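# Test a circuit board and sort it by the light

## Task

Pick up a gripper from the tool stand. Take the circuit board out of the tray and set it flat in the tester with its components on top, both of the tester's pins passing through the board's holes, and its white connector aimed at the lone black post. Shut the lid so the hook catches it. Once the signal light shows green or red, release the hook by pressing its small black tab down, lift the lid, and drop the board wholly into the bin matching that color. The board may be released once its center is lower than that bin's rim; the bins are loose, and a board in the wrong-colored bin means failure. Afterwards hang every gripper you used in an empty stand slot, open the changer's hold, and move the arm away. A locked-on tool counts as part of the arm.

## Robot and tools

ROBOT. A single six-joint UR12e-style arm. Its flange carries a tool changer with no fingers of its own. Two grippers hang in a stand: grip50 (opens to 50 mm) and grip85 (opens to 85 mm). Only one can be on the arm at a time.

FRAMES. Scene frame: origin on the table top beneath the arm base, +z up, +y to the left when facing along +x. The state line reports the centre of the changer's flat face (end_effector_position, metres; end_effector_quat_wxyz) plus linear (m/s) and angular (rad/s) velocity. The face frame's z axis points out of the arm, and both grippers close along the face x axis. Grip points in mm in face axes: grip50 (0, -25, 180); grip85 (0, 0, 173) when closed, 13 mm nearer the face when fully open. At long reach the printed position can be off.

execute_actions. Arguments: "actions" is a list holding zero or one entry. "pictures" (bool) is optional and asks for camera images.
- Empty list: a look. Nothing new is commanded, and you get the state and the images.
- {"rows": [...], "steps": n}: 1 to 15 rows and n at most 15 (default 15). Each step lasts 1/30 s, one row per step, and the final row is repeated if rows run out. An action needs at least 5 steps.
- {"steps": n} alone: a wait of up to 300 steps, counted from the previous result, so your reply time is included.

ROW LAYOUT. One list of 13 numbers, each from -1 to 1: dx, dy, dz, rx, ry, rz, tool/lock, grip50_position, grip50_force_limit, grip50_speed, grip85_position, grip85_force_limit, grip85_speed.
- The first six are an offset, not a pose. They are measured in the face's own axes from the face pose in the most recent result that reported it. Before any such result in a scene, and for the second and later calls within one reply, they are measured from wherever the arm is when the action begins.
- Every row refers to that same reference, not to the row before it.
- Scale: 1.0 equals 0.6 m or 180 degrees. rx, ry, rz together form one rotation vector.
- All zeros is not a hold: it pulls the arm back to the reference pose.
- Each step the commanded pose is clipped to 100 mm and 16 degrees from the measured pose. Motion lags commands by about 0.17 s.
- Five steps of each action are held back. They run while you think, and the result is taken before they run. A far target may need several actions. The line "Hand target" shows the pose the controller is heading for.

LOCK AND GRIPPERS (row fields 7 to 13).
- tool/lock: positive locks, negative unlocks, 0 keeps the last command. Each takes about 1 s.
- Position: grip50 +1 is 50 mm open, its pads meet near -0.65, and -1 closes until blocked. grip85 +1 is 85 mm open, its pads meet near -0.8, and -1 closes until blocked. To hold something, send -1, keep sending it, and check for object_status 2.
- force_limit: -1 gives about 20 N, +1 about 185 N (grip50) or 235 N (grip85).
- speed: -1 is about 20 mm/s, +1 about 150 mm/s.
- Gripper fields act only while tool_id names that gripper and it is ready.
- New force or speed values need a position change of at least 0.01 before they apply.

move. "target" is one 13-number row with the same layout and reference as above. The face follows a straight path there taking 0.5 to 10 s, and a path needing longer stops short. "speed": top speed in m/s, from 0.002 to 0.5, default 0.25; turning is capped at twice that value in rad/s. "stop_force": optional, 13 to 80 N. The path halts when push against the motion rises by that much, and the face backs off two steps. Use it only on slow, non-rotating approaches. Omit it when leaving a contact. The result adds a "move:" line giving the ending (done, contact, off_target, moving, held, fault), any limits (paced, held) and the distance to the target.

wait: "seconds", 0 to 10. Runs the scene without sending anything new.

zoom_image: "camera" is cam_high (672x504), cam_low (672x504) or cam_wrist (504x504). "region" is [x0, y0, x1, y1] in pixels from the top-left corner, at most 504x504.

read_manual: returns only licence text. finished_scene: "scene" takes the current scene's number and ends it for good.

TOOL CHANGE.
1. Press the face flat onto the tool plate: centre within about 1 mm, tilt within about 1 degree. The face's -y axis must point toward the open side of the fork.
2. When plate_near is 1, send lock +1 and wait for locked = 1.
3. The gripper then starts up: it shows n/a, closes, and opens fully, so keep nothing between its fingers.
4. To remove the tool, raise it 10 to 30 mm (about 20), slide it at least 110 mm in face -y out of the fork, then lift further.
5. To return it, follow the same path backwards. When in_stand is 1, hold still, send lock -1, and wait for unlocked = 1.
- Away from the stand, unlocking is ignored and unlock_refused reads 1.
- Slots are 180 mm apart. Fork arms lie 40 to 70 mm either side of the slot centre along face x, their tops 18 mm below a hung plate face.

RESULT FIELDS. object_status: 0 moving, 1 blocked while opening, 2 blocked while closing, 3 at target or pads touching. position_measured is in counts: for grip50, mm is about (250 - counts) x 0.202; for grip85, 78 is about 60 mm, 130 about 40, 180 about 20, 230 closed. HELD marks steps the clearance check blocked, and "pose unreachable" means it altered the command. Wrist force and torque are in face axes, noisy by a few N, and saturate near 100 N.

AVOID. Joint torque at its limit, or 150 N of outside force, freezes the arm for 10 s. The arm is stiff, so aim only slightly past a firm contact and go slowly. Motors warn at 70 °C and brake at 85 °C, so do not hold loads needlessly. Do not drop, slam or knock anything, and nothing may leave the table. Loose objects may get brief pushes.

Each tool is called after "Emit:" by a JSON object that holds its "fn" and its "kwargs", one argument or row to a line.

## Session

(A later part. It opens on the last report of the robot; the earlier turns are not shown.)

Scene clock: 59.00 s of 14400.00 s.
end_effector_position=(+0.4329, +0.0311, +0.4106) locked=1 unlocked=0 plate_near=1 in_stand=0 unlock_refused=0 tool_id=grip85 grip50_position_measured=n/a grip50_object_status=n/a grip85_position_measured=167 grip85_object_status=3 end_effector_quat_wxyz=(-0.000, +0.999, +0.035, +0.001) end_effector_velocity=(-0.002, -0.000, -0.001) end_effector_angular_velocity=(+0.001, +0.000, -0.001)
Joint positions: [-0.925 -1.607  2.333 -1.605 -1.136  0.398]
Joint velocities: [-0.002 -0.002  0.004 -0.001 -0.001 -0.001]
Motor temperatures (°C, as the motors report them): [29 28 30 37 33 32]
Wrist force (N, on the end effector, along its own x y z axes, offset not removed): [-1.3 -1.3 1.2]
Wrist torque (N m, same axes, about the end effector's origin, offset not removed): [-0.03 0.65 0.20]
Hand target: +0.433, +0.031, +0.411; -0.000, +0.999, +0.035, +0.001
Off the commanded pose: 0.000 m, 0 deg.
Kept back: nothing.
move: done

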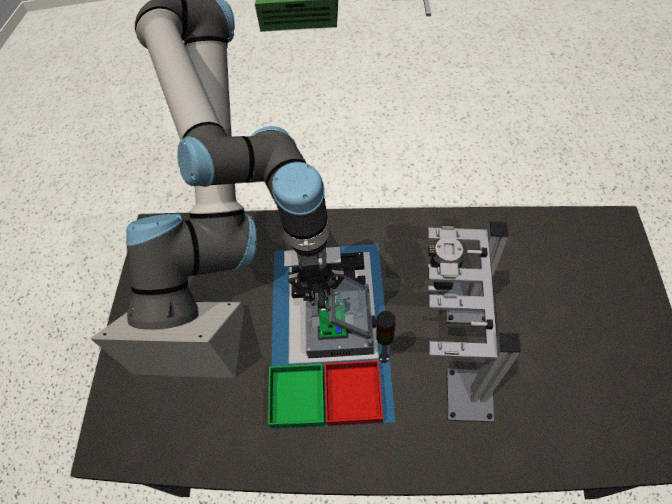

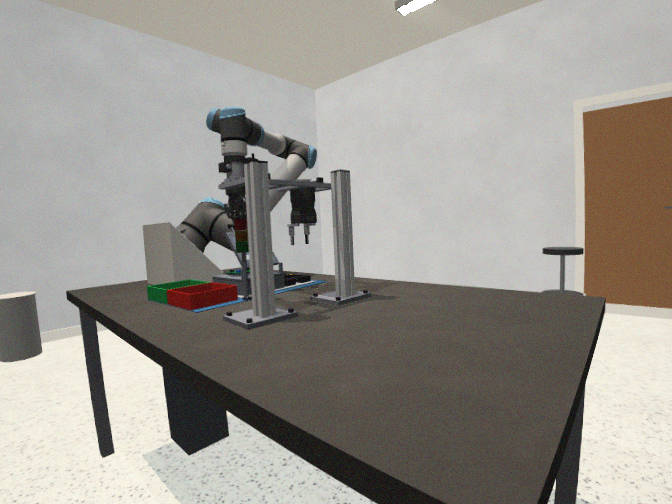

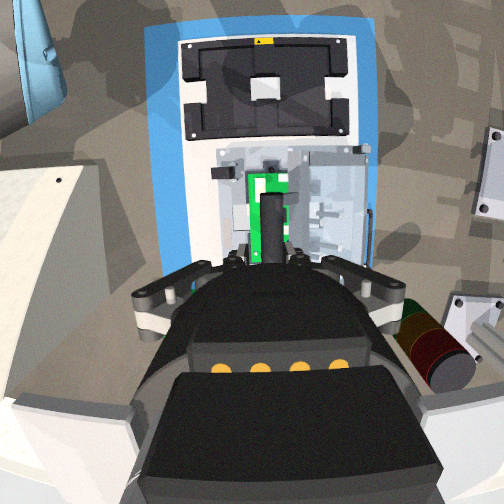

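Emit:
{"fn": "move", "kwargs": {
  "target": [0.005,0,-0.06,0,0,0,0,0,0,0,-0.3,0,0],
  "speed": 0.06
}}

Emit:
{"fn": "move", "kwargs": {
  "target": [0.052,0,0,0,0,0,0,0,0,0,-1,0,0],
  "speed": 0.06
}}

Emit:
{"fn": "move", "kwargs": {
  "target": [-0.092,0,0.244,0,0,0,0,0,0,0,-1,0,0],
  "speed": 0.03,
  "stop_force": 40
}}

Emit:
{"fn": "move", "kwargs": {
  "target": [-0.023,0,0.023,0,0,0,0,0,0,0,-1,0,0],
  "speed": 0.012,
  "stop_force": 30
}}

Scene clock: 60.30 s of 14400.00 s.
end_effector_position=(+0.4358, +0.0312, +0.4465) locked=1 unlocked=0 plate_near=1 in_stand=0 unlock_refused=0 tool_id=grip85 grip50_position_measured=n/a grip50_object_status=n/a grip85_position_measured=167 grip85_object_status=3 end_effector_quat_wxyz=(-0.000, +0.999, +0.035, +0.001) end_effector_velocity=(+0.000, +0.000, +0.002) end_effector_angular_velocity=(+0.000, -0.000, +0.001)
Joint positions: [-0.949 -1.612  2.279 -1.537 -1.152  0.377]
Joint velocities: [-0.001 -0.    -0.003  0.003 -0.    -0.002]
Motor temperatures (°C, as the motors report them): [29 28 30 37 33 32]
Wrist force (N, on the end effector, along its own x y z axes, offset not removed): [-4.3 -4.1 1.4]
Wrist torque (N m, same axes, about the end effector's origin, offset not removed): [-0.37 0.23 0.04]
Hand target: +0.436, +0.031, +0.447; -0.000, +0.999, +0.035, +0.001
Off the commanded pose: 0.000 m, 0 deg.
Kept back: nothing.
move: done

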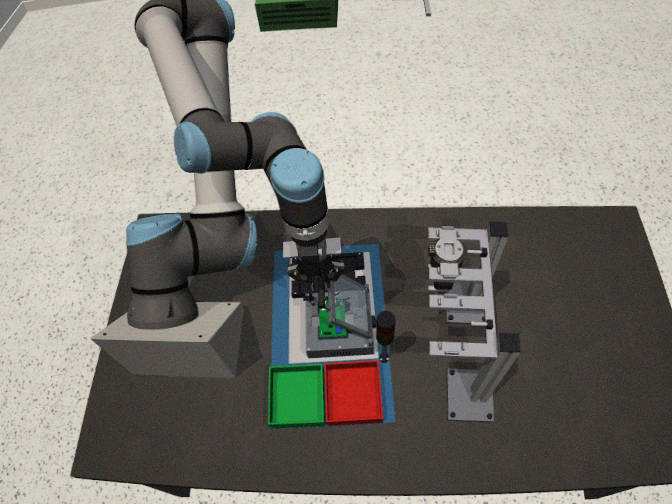

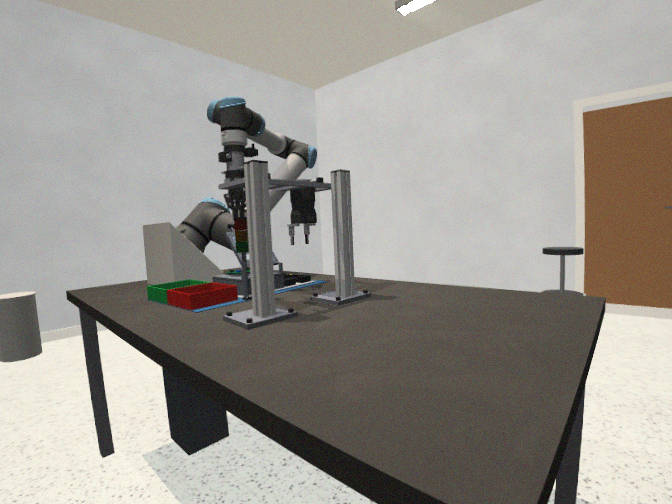

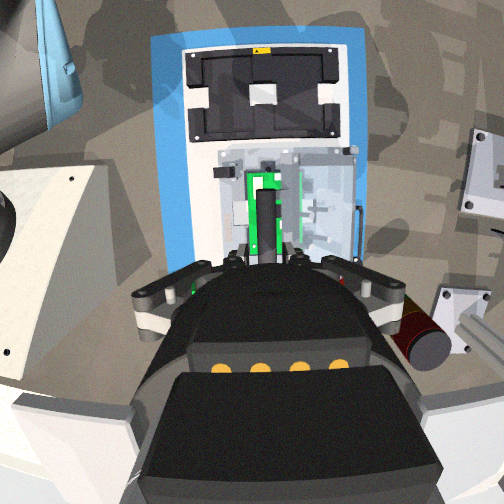

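Scene clock: 61.23 s of 14400.00 s.
end_effector_position=(+0.4668, +0.0334, +0.4465) locked=1 unlocked=0 plate_near=1 in_stand=0 unlock_refused=0 tool_id=grip85 grip50_position_measured=n/a grip50_object_status=n/a grip85_position_measured=232 grip85_object_status=3 end_effector_quat_wxyz=(-0.000, +0.999, +0.035, +0.001) end_effector_velocity=(+0.001, +0.000, +0.000) end_effector_angular_velocity=(+0.000, +0.001, -0.001)
Joint positions: [-0.9   -1.572  2.24  -1.556 -1.12   0.419]
Joint velocities: [ 0.002  0.002 -0.002 -0.     0.001  0.003]
Motor temperatures (°C, as the motors report them): [29 28 30 37 33 32]
Wrist force (N, on the end effector, along its own x y z axes, offset not removed): [-2.4 -2.7 2.1]
Wrist torque (N m, same axes, about the end effector's origin, offset not removed): [-0.19 0.12 0.15]
Hand target: +0.467, +0.033, +0.447; -0.000, +0.999, +0.035, +0.001
Off the commanded pose: 0.000 m, 0 deg.
Kept back: nothing.
move: done

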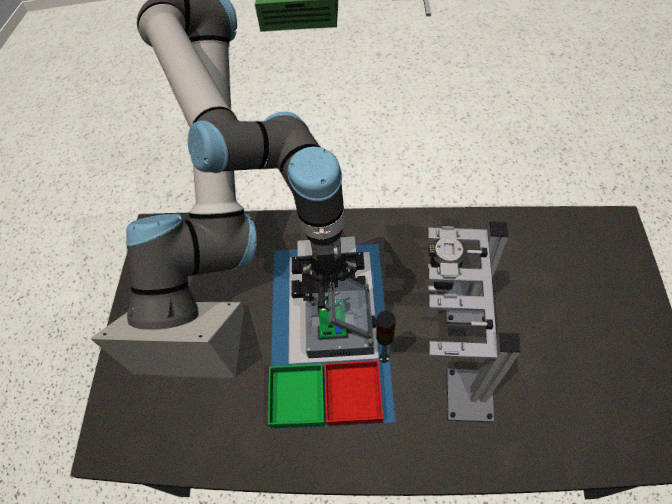

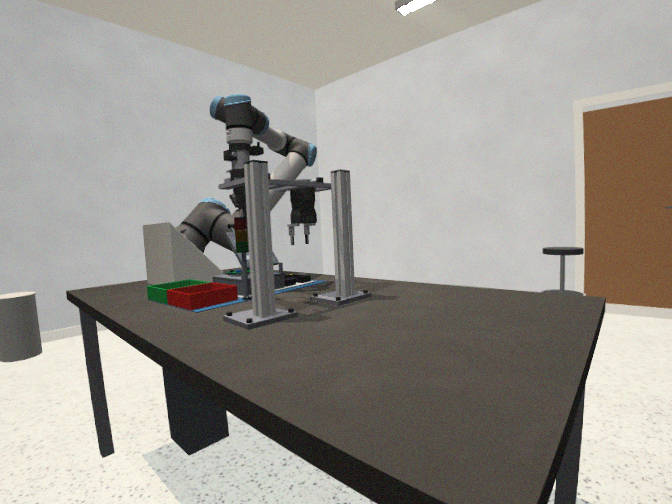

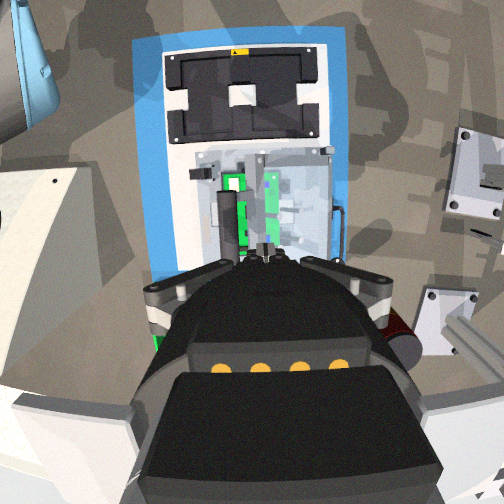

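Scene clock: 66.77 s of 14400.00 s.
end_effector_position=(+0.4120, +0.0298, +0.3002) locked=1 unlocked=0 plate_near=1 in_stand=0 unlock_refused=0 tool_id=grip85 grip50_position_measured=n/a grip50_object_status=n/a grip85_position_measured=232 grip85_object_status=3 end_effector_quat_wxyz=(-0.000, +0.999, +0.035, +0.001) end_effector_velocity=(-0.001, -0.000, -0.002) end_effector_angular_velocity=(+0.000, +0.001, +0.001)
Joint positions: [-0.857 -1.568  2.505 -1.841 -1.094  0.456]
Joint velocities: [ 0.001  0.001  0.003 -0.004 -0.    -0.001]
Motor temperatures (°C, as the motors report them): [29 28 30 37 33 32]
Wrist force (N, on the end effector, along its own x y z axes, offset not removed): [-2.6 -0.4 -0.7]
Wrist torque (N m, same axes, about the end effector's origin, offset not removed): [-0.09 0.29 0.16]
Hand target: +0.412, +0.030, +0.300; -0.000, +0.999, +0.035, +0.001
Off the commanded pose: 0.000 m, 0 deg.
Kept back: nothing.
move: done

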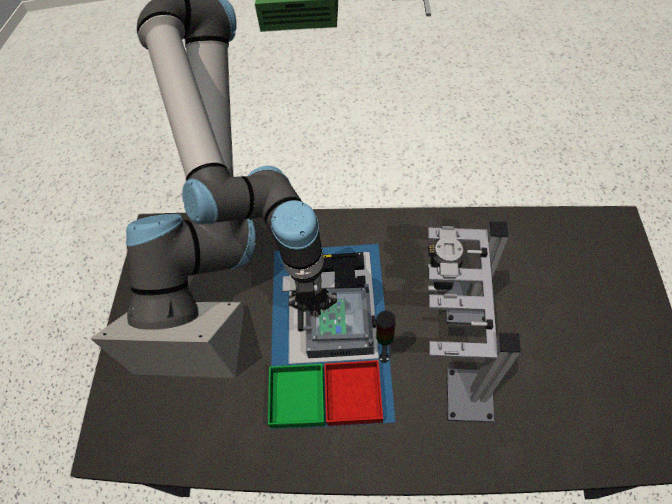

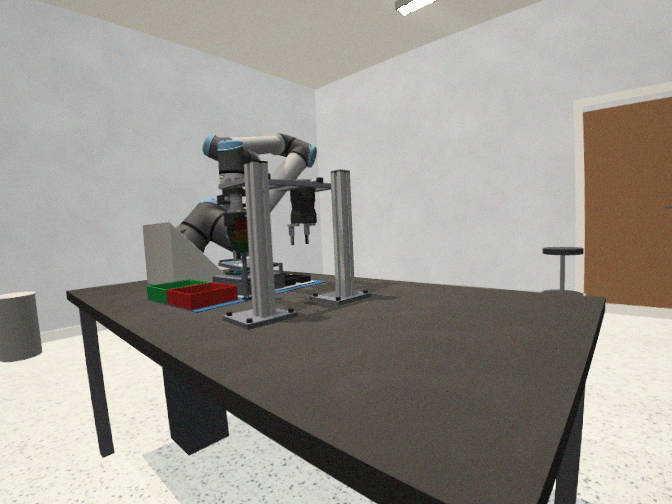

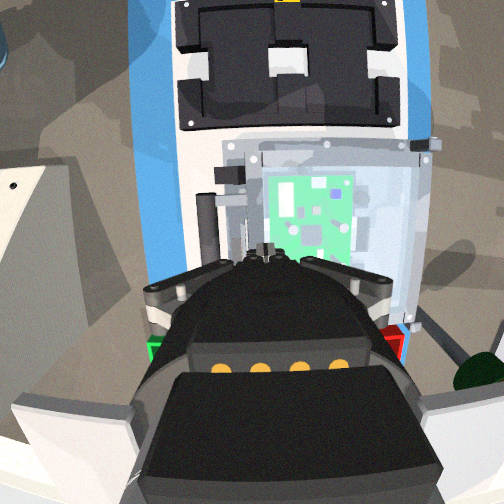

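Scene clock: 68.67 s of 14400.00 s.
end_effector_position=(+0.3992, +0.0289, +0.2873) locked=1 unlocked=0 plate_near=1 in_stand=0 unlock_refused=0 tool_id=grip85 grip50_position_measured=n/a grip50_object_status=n/a grip85_position_measured=232 grip85_object_status=3 end_effector_quat_wxyz=(-0.000, +0.999, +0.035, +0.001) end_effector_velocity=(+0.001, +0.000, +0.001) end_effector_angular_velocity=(+0.001, +0.002, -0.002)
Joint positions: [-0.868 -1.574  2.538 -1.865 -1.1    0.447]
Joint velocities: [ 0.002  0.001 -0.004  0.004  0.     0.002]
Motor temperatures (°C, as the motors report them): [29 28 30 37 33 32]
Wrist force (N, on the end effector, along its own x y z axes, offset not removed): [5.0 -4.4 -56.3]
Wrist torque (N m, same axes, about the end effector's origin, offset not removed): [-0.32 2.15 0.16]
Hand target: +0.399, +0.029, +0.287; -0.000, +0.999, +0.035, +0.001
Off the commanded pose: 0.001 m, 0 deg.
Kept back: nothing.
move: contact

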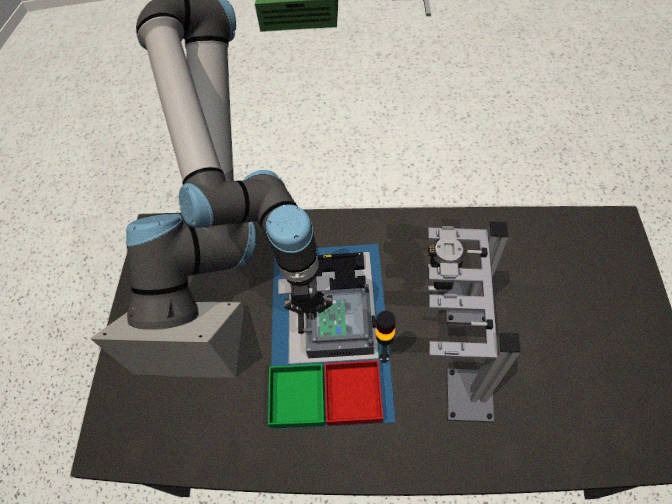

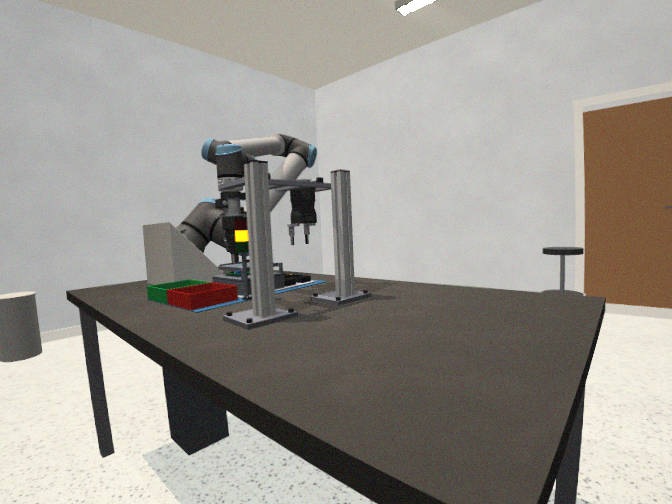

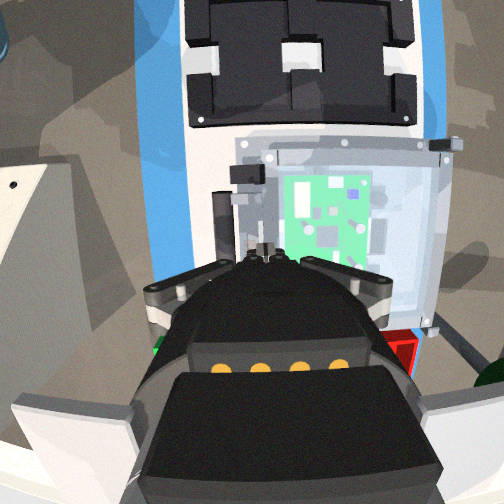

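Emit:
{"fn": "move", "kwargs": {
  "target": [0,0,-0.04,0,0,0,0,0,0,0,-1,0,0],
  "speed": 0.04
}}

Emit:
{"fn": "move", "kwargs": {
  "target": [-0.039,-0.1,0,0,0,0,0,0,0,0,-1,0,0],
  "speed": 0.06
}}

Emit:
{"fn": "wait", "kwargs": {
  "seconds": 6
}}

Scene clock: 69.87 s of 14400.00 s.
end_effector_position=(+0.3991, +0.0289, +0.3112) locked=1 unlocked=0 plate_near=1 in_stand=0 unlock_refused=0 tool_id=grip85 grip50_position_measured=n/a grip50_object_status=n/a grip85_position_measured=232 grip85_object_status=3 end_effector_quat_wxyz=(-0.000, +0.999, +0.035, +0.001) end_effector_velocity=(-0.000, -0.000, +0.002) end_effector_angular_velocity=(-0.001, +0.001, +0.002)
Joint positions: [-0.893 -1.598  2.509 -1.803 -1.116  0.425]
Joint velocities: [-0.002 -0.002 -0.002  0.004 -0.002 -0.003]
Motor temperatures (°C, as the motors report them): [29 28 30 37 33 32]
Wrist force (N, on the end effector, along its own x y z axes, offset not removed): [-6.8 -1.9 -2.1]
Wrist torque (N m, same axes, about the end effector's origin, offset not removed): [-0.28 0.41 0.03]
Hand target: +0.399, +0.029, +0.311; -0.000, +0.999, +0.035, +0.001
Off the commanded pose: 0.000 m, 0 deg.
Kept back: nothing.
move: done

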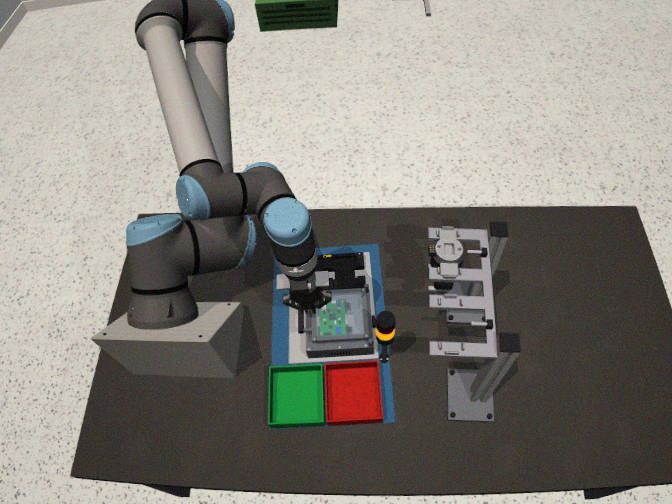

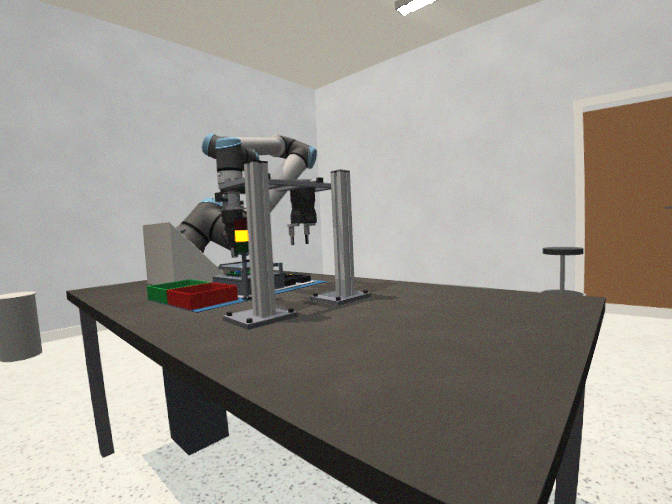

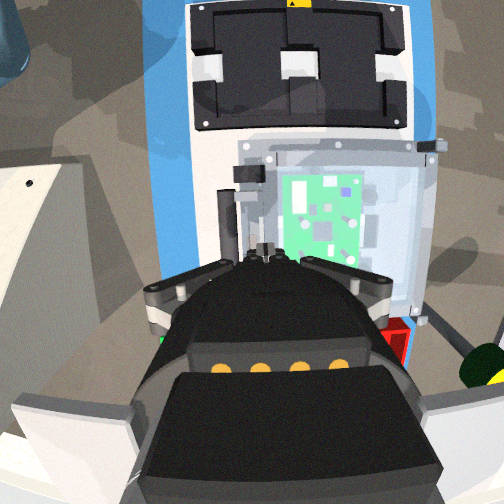

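Scene clock: 71.33 s of 14400.00 s.
end_effector_position=(+0.3716, +0.0868, +0.3111) locked=1 unlocked=0 plate_near=1 in_stand=0 unlock_refused=0 tool_id=grip85 grip50_position_measured=n/a grip50_object_status=n/a grip85_position_measured=232 grip85_object_status=3 end_effector_quat_wxyz=(-0.000, +0.999, +0.035, +0.001) end_effector_velocity=(-0.001, +0.002, +0.000) end_effector_angular_velocity=(+0.001, +0.000, +0.000)
Joint positions: [-0.885 -1.775  2.546 -1.665 -1.111  0.432]
Joint velocities: [-0.    -0.006  0.001  0.006  0.    -0.   ]
Motor temperatures (°C, as the motors report them): [29 28 30 37 33 32]
Wrist force (N, on the end effector, along its own x y z axes, offset not removed): [-5.4 -2.1 -4.9]
Wrist torque (N m, same axes, about the end effector's origin, offset not removed): [-0.34 0.40 0.00]
Hand target: +0.372, +0.087, +0.311; -0.000, +0.999, +0.035, +0.001
Off the commanded pose: 0.000 m, 0 deg.
Kept back: nothing.
move: done

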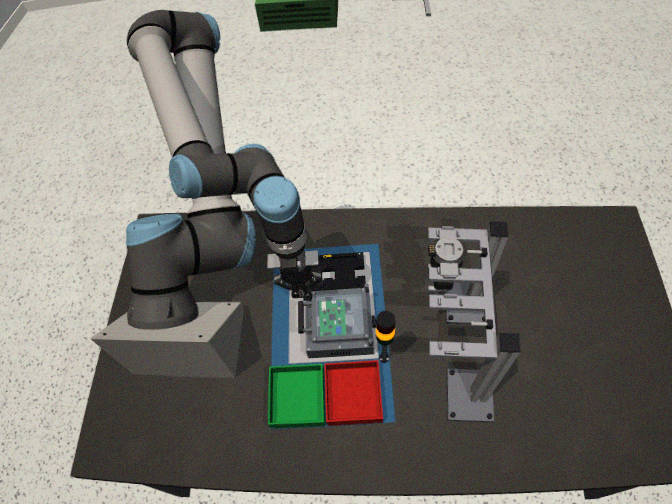

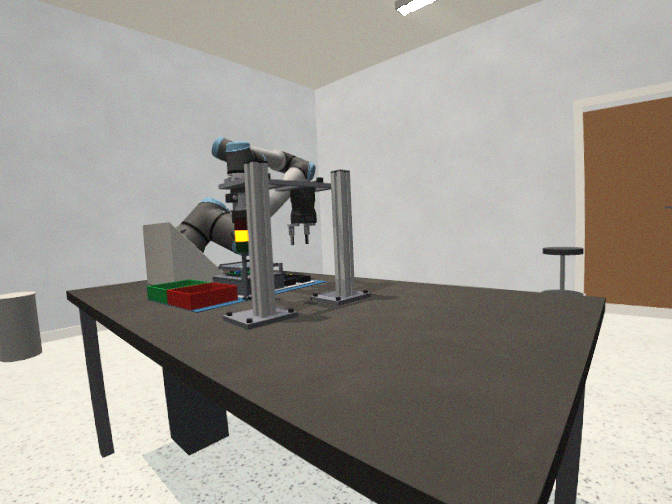

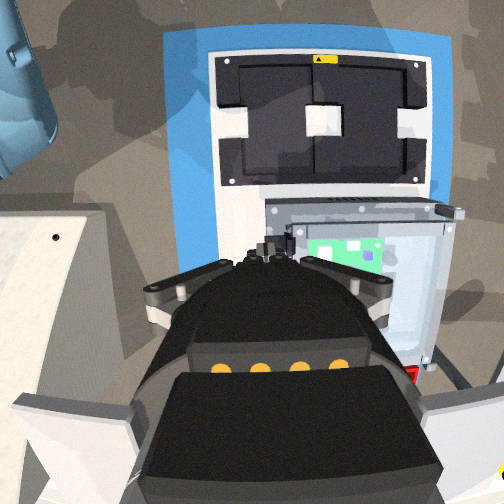

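Scene clock: 77.33 s of 14400.00 s.
end_effector_position=(+0.3715, +0.0870, +0.3111) locked=1 unlocked=0 plate_near=1 in_stand=0 unlock_refused=0 tool_id=grip85 grip50_position_measured=n/a grip50_object_status=n/a grip85_position_measured=232 grip85_object_status=3 end_effector_quat_wxyz=(-0.000, +0.999, +0.035, +0.001) end_effector_velocity=(+0.000, +0.000, +0.000) end_effector_angular_velocity=(+0.000, -0.002, +0.000)
Joint positions: [-0.885 -1.775  2.546 -1.664 -1.111  0.432]
Joint velocities: [-0.    -0.     0.    -0.     0.001 -0.   ]
Motor temperatures (°C, as the motors report them): [29 28 30 37 33 32]
Wrist force (N, on the end effector, along its own x y z axes, offset not removed): [-3.3 -2.4 4.4]
Wrist torque (N m, same axes, about the end effector's origin, offset not removed): [-0.27 0.30 0.14]
Hand target: +0.372, +0.087, +0.311; -0.000, +0.999, +0.035, +0.001
Off the commanded pose: 0.000 m, 0 deg.
Kept back: nothing.
Steps of this call (steps 1 to 180: nothing new was sent). Readings (end_effector_position | what the end effector reports):
1: (+0.3716, +0.0869, +0.3111) | locked=1 unlocked=0 plate_near=1 in_stand=0 unlock_refused=0 tool_id=grip85 grip50_position_measured=n/a grip50_object_status=n/a grip85_position_measured=232 grip85_object_status=3
2: (+0.3716, +0.0869, +0.3111) | locked=1 unlocked=0 plate_near=1 in_stand=0 unlock_refused=0 tool_id=grip85 grip50_position_measured=n/a grip50_object_status=n/a grip85_position_measured=232 grip85_object_status=3
4: (+0.3716, +0.0869, +0.3111) | locked=1 unlocked=0 plate_near=1 in_stand=0 unlock_refused=0 tool_id=grip85 grip50_position_measured=n/a grip50_object_status=n/a grip85_position_measured=232 grip85_object_status=3
8: (+0.3715, +0.0870, +0.3111) | locked=1 unlocked=0 plate_near=1 in_stand=0 unlock_refused=0 tool_id=grip85 grip50_position_measured=n/a grip50_object_status=n/a grip85_position_measured=232 grip85_object_status=3
180: the state above

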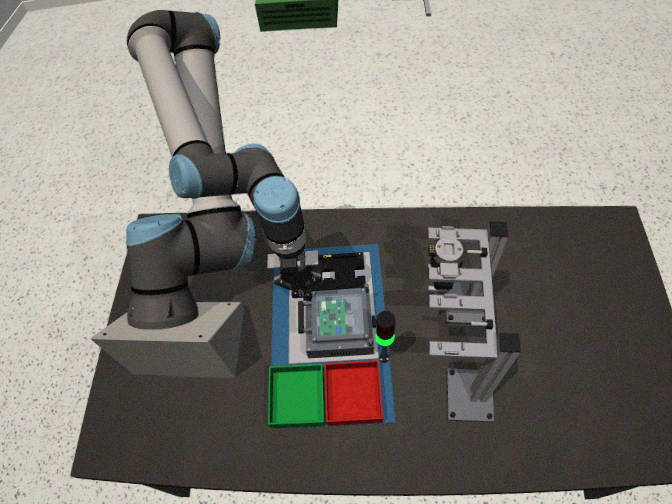

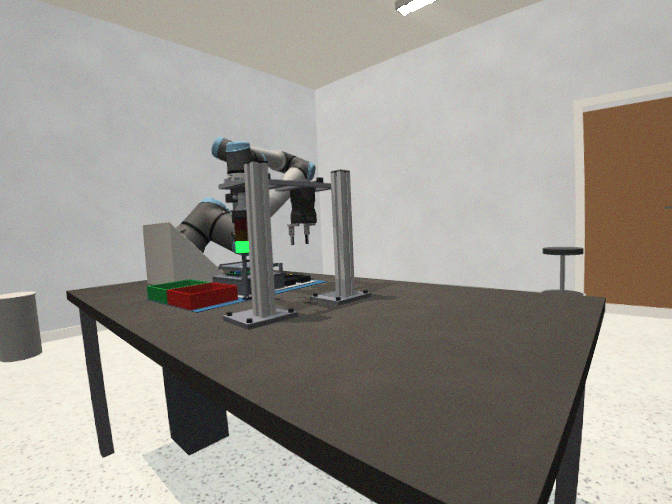

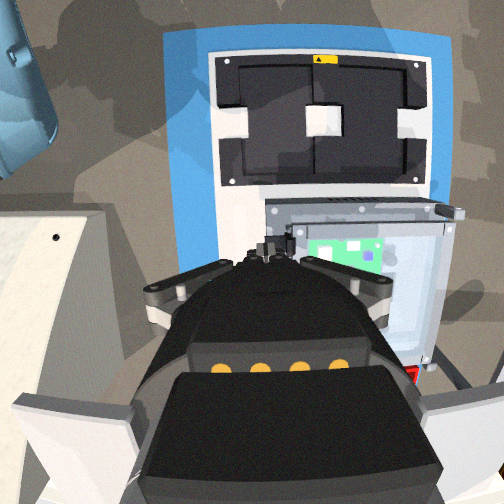

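Green. Press tab.

Emit:
{"fn": "move", "kwargs": {
  "target": [0,0,0.052,0,0,0,0,0,0,0,-1,0,0],
  "speed": 0.015,
  "stop_force": 25
}}

Emit:
{"fn": "move", "kwargs": {
  "target": [0,0,-0.06,0,0,0,0,0,0,0,-1,0,0],
  "speed": 0.05
}}

Emit:
{"fn": "move", "kwargs": {
  "target": [-0.0125,0.1,0,0,0,0,0,0,0,0,-0.3,0,0],
  "speed": 0.06
}}

Scene clock: 80.13 s of 14400.00 s.
end_effector_position=(+0.3715, +0.0870, +0.2804) locked=1 unlocked=0 plate_near=1 in_stand=0 unlock_refused=0 tool_id=grip85 grip50_position_measured=n/a grip50_object_status=n/a grip85_position_measured=232 grip85_object_status=3 end_effector_quat_wxyz=(-0.000, +0.999, +0.035, +0.001) end_effector_velocity=(+0.000, +0.000, +0.001) end_effector_angular_velocity=(+0.001, -0.001, +0.002)
Joint positions: [-0.848 -1.75   2.586 -1.744 -1.088  0.465]
Joint velocities: [-0.002 -0.002 -0.001  0.003  0.001 -0.004]
Motor temperatures (°C, as the motors report them): [29 28 30 37 33 32]
Wrist force (N, on the end effector, along its own x y z axes, offset not removed): [-19.7 2.8 -32.1]
Wrist torque (N m, same axes, about the end effector's origin, offset not removed): [-0.16 -3.71 0.26]
Hand target: +0.372, +0.087, +0.281; -0.000, +0.999, +0.035, +0.001
Off the commanded pose: 0.000 m, 0 deg.
Kept back: nothing.
move: contact

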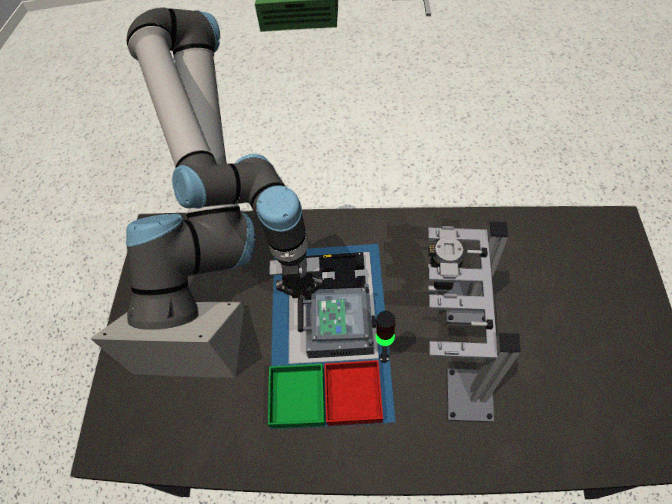

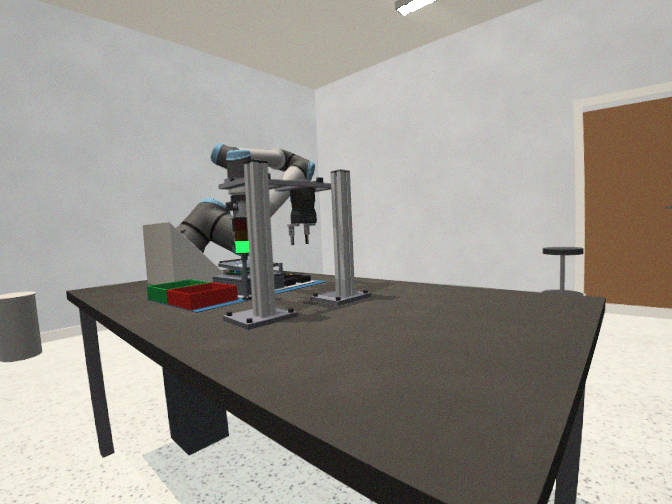

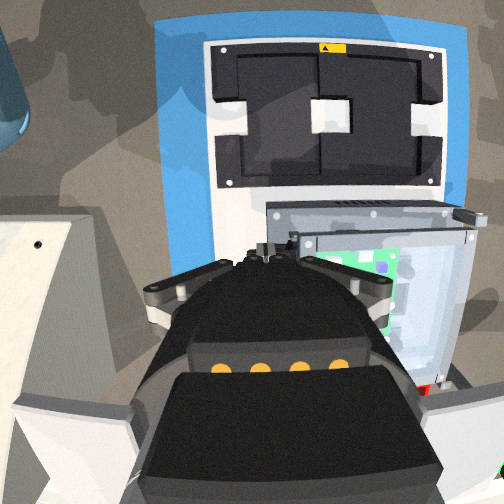

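Scene clock: 81.23 s of 14400.00 s.
end_effector_position=(+0.3714, +0.0869, +0.3162) locked=1 unlocked=0 plate_near=1 in_stand=0 unlock_refused=0 tool_id=grip85 grip50_position_measured=n/a grip50_object_status=n/a grip85_position_measured=232 grip85_object_status=3 end_effector_quat_wxyz=(-0.000, +0.999, +0.035, +0.001) end_effector_velocity=(-0.000, -0.000, +0.002) end_effector_angular_velocity=(+0.000, -0.001, +0.000)
Joint positions: [-0.891 -1.779  2.539 -1.652 -1.115  0.427]
Joint velocities: [-0.003 -0.002 -0.002  0.005 -0.001 -0.003]
Motor temperatures (°C, as the motors report them): [29 28 30 37 33 32]
Wrist force (N, on the end effector, along its own x y z axes, offset not removed): [1.0 -3.2 3.7]
Wrist torque (N m, same axes, about the end effector's origin, offset not removed): [-0.34 -0.19 0.18]
Hand target: +0.371, +0.087, +0.316; -0.000, +0.999, +0.035, +0.001
Off the commanded pose: 0.000 m, 0 deg.
Kept back: nothing.
move: done

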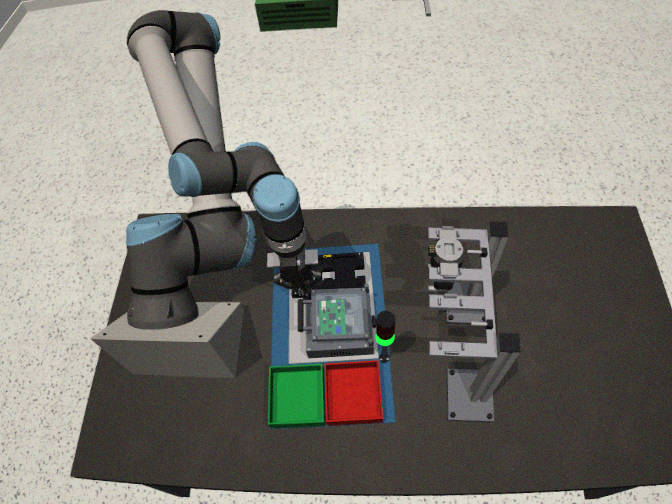

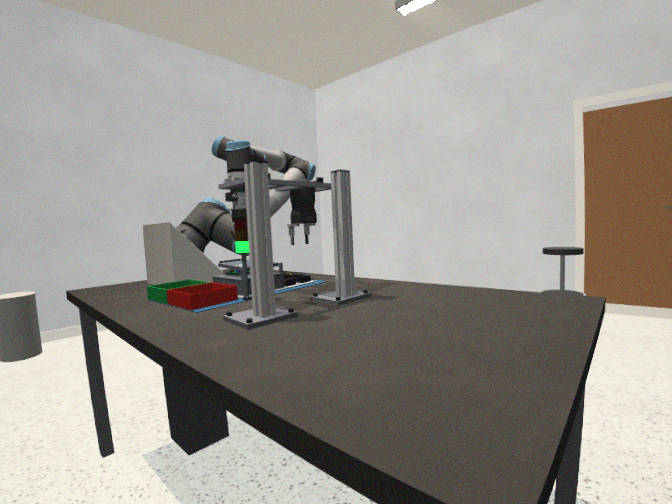

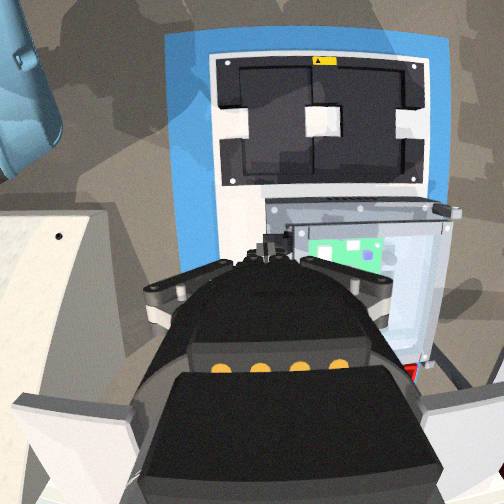

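Scene clock: 82.63 s of 14400.00 s.
end_effector_position=(+0.3682, +0.0268, +0.3161) locked=1 unlocked=0 plate_near=1 in_stand=0 unlock_refused=0 tool_id=grip85 grip50_position_measured=n/a grip50_object_status=n/a grip85_position_measured=167 grip85_object_status=3 end_effector_quat_wxyz=(-0.000, +0.999, +0.035, +0.001) end_effector_velocity=(+0.000, -0.002, +0.001) end_effector_angular_velocity=(-0.001, +0.001, -0.001)
Joint positions: [-0.961 -1.649  2.544 -1.762 -1.159  0.368]
Joint velocities: [-0.002  0.004 -0.001 -0.003 -0.002 -0.   ]
Motor temperatures (°C, as the motors report them): [29 28 30 37 33 32]
Wrist force (N, on the end effector, along its own x y z axes, offset not removed): [-2.4 0.5 -2.0]
Wrist torque (N m, same axes, about the end effector's origin, offset not removed): [0.11 0.16 0.07]
Hand target: +0.368, +0.027, +0.316; -0.000, +0.999, +0.035, +0.001
Off the commanded pose: 0.000 m, 0 deg.
Kept back: nothing.
move: done

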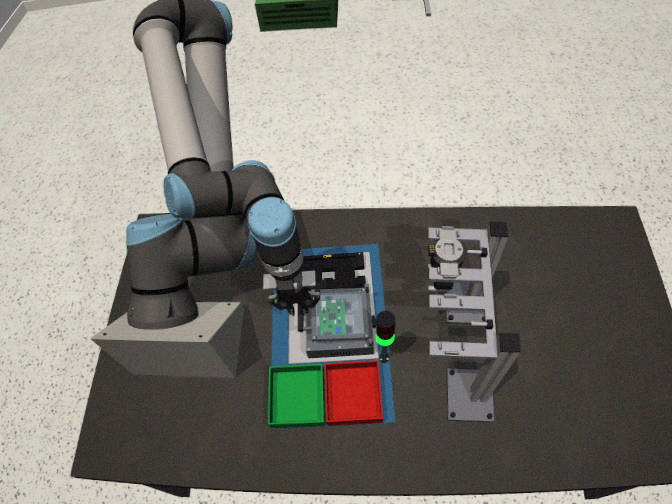

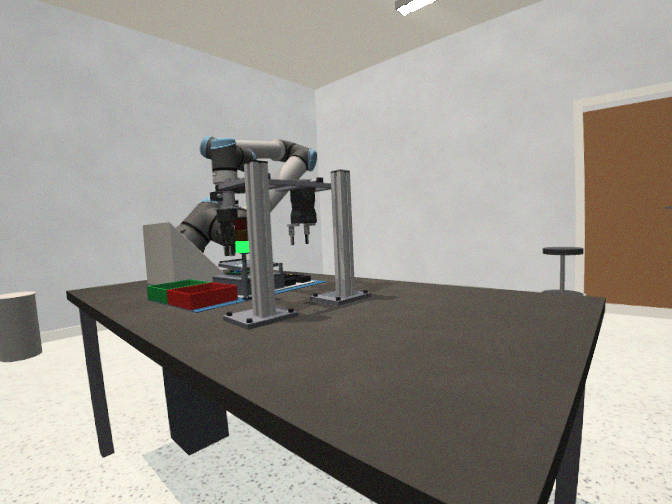

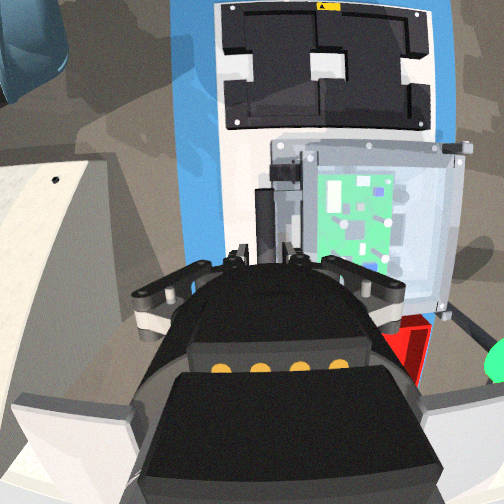

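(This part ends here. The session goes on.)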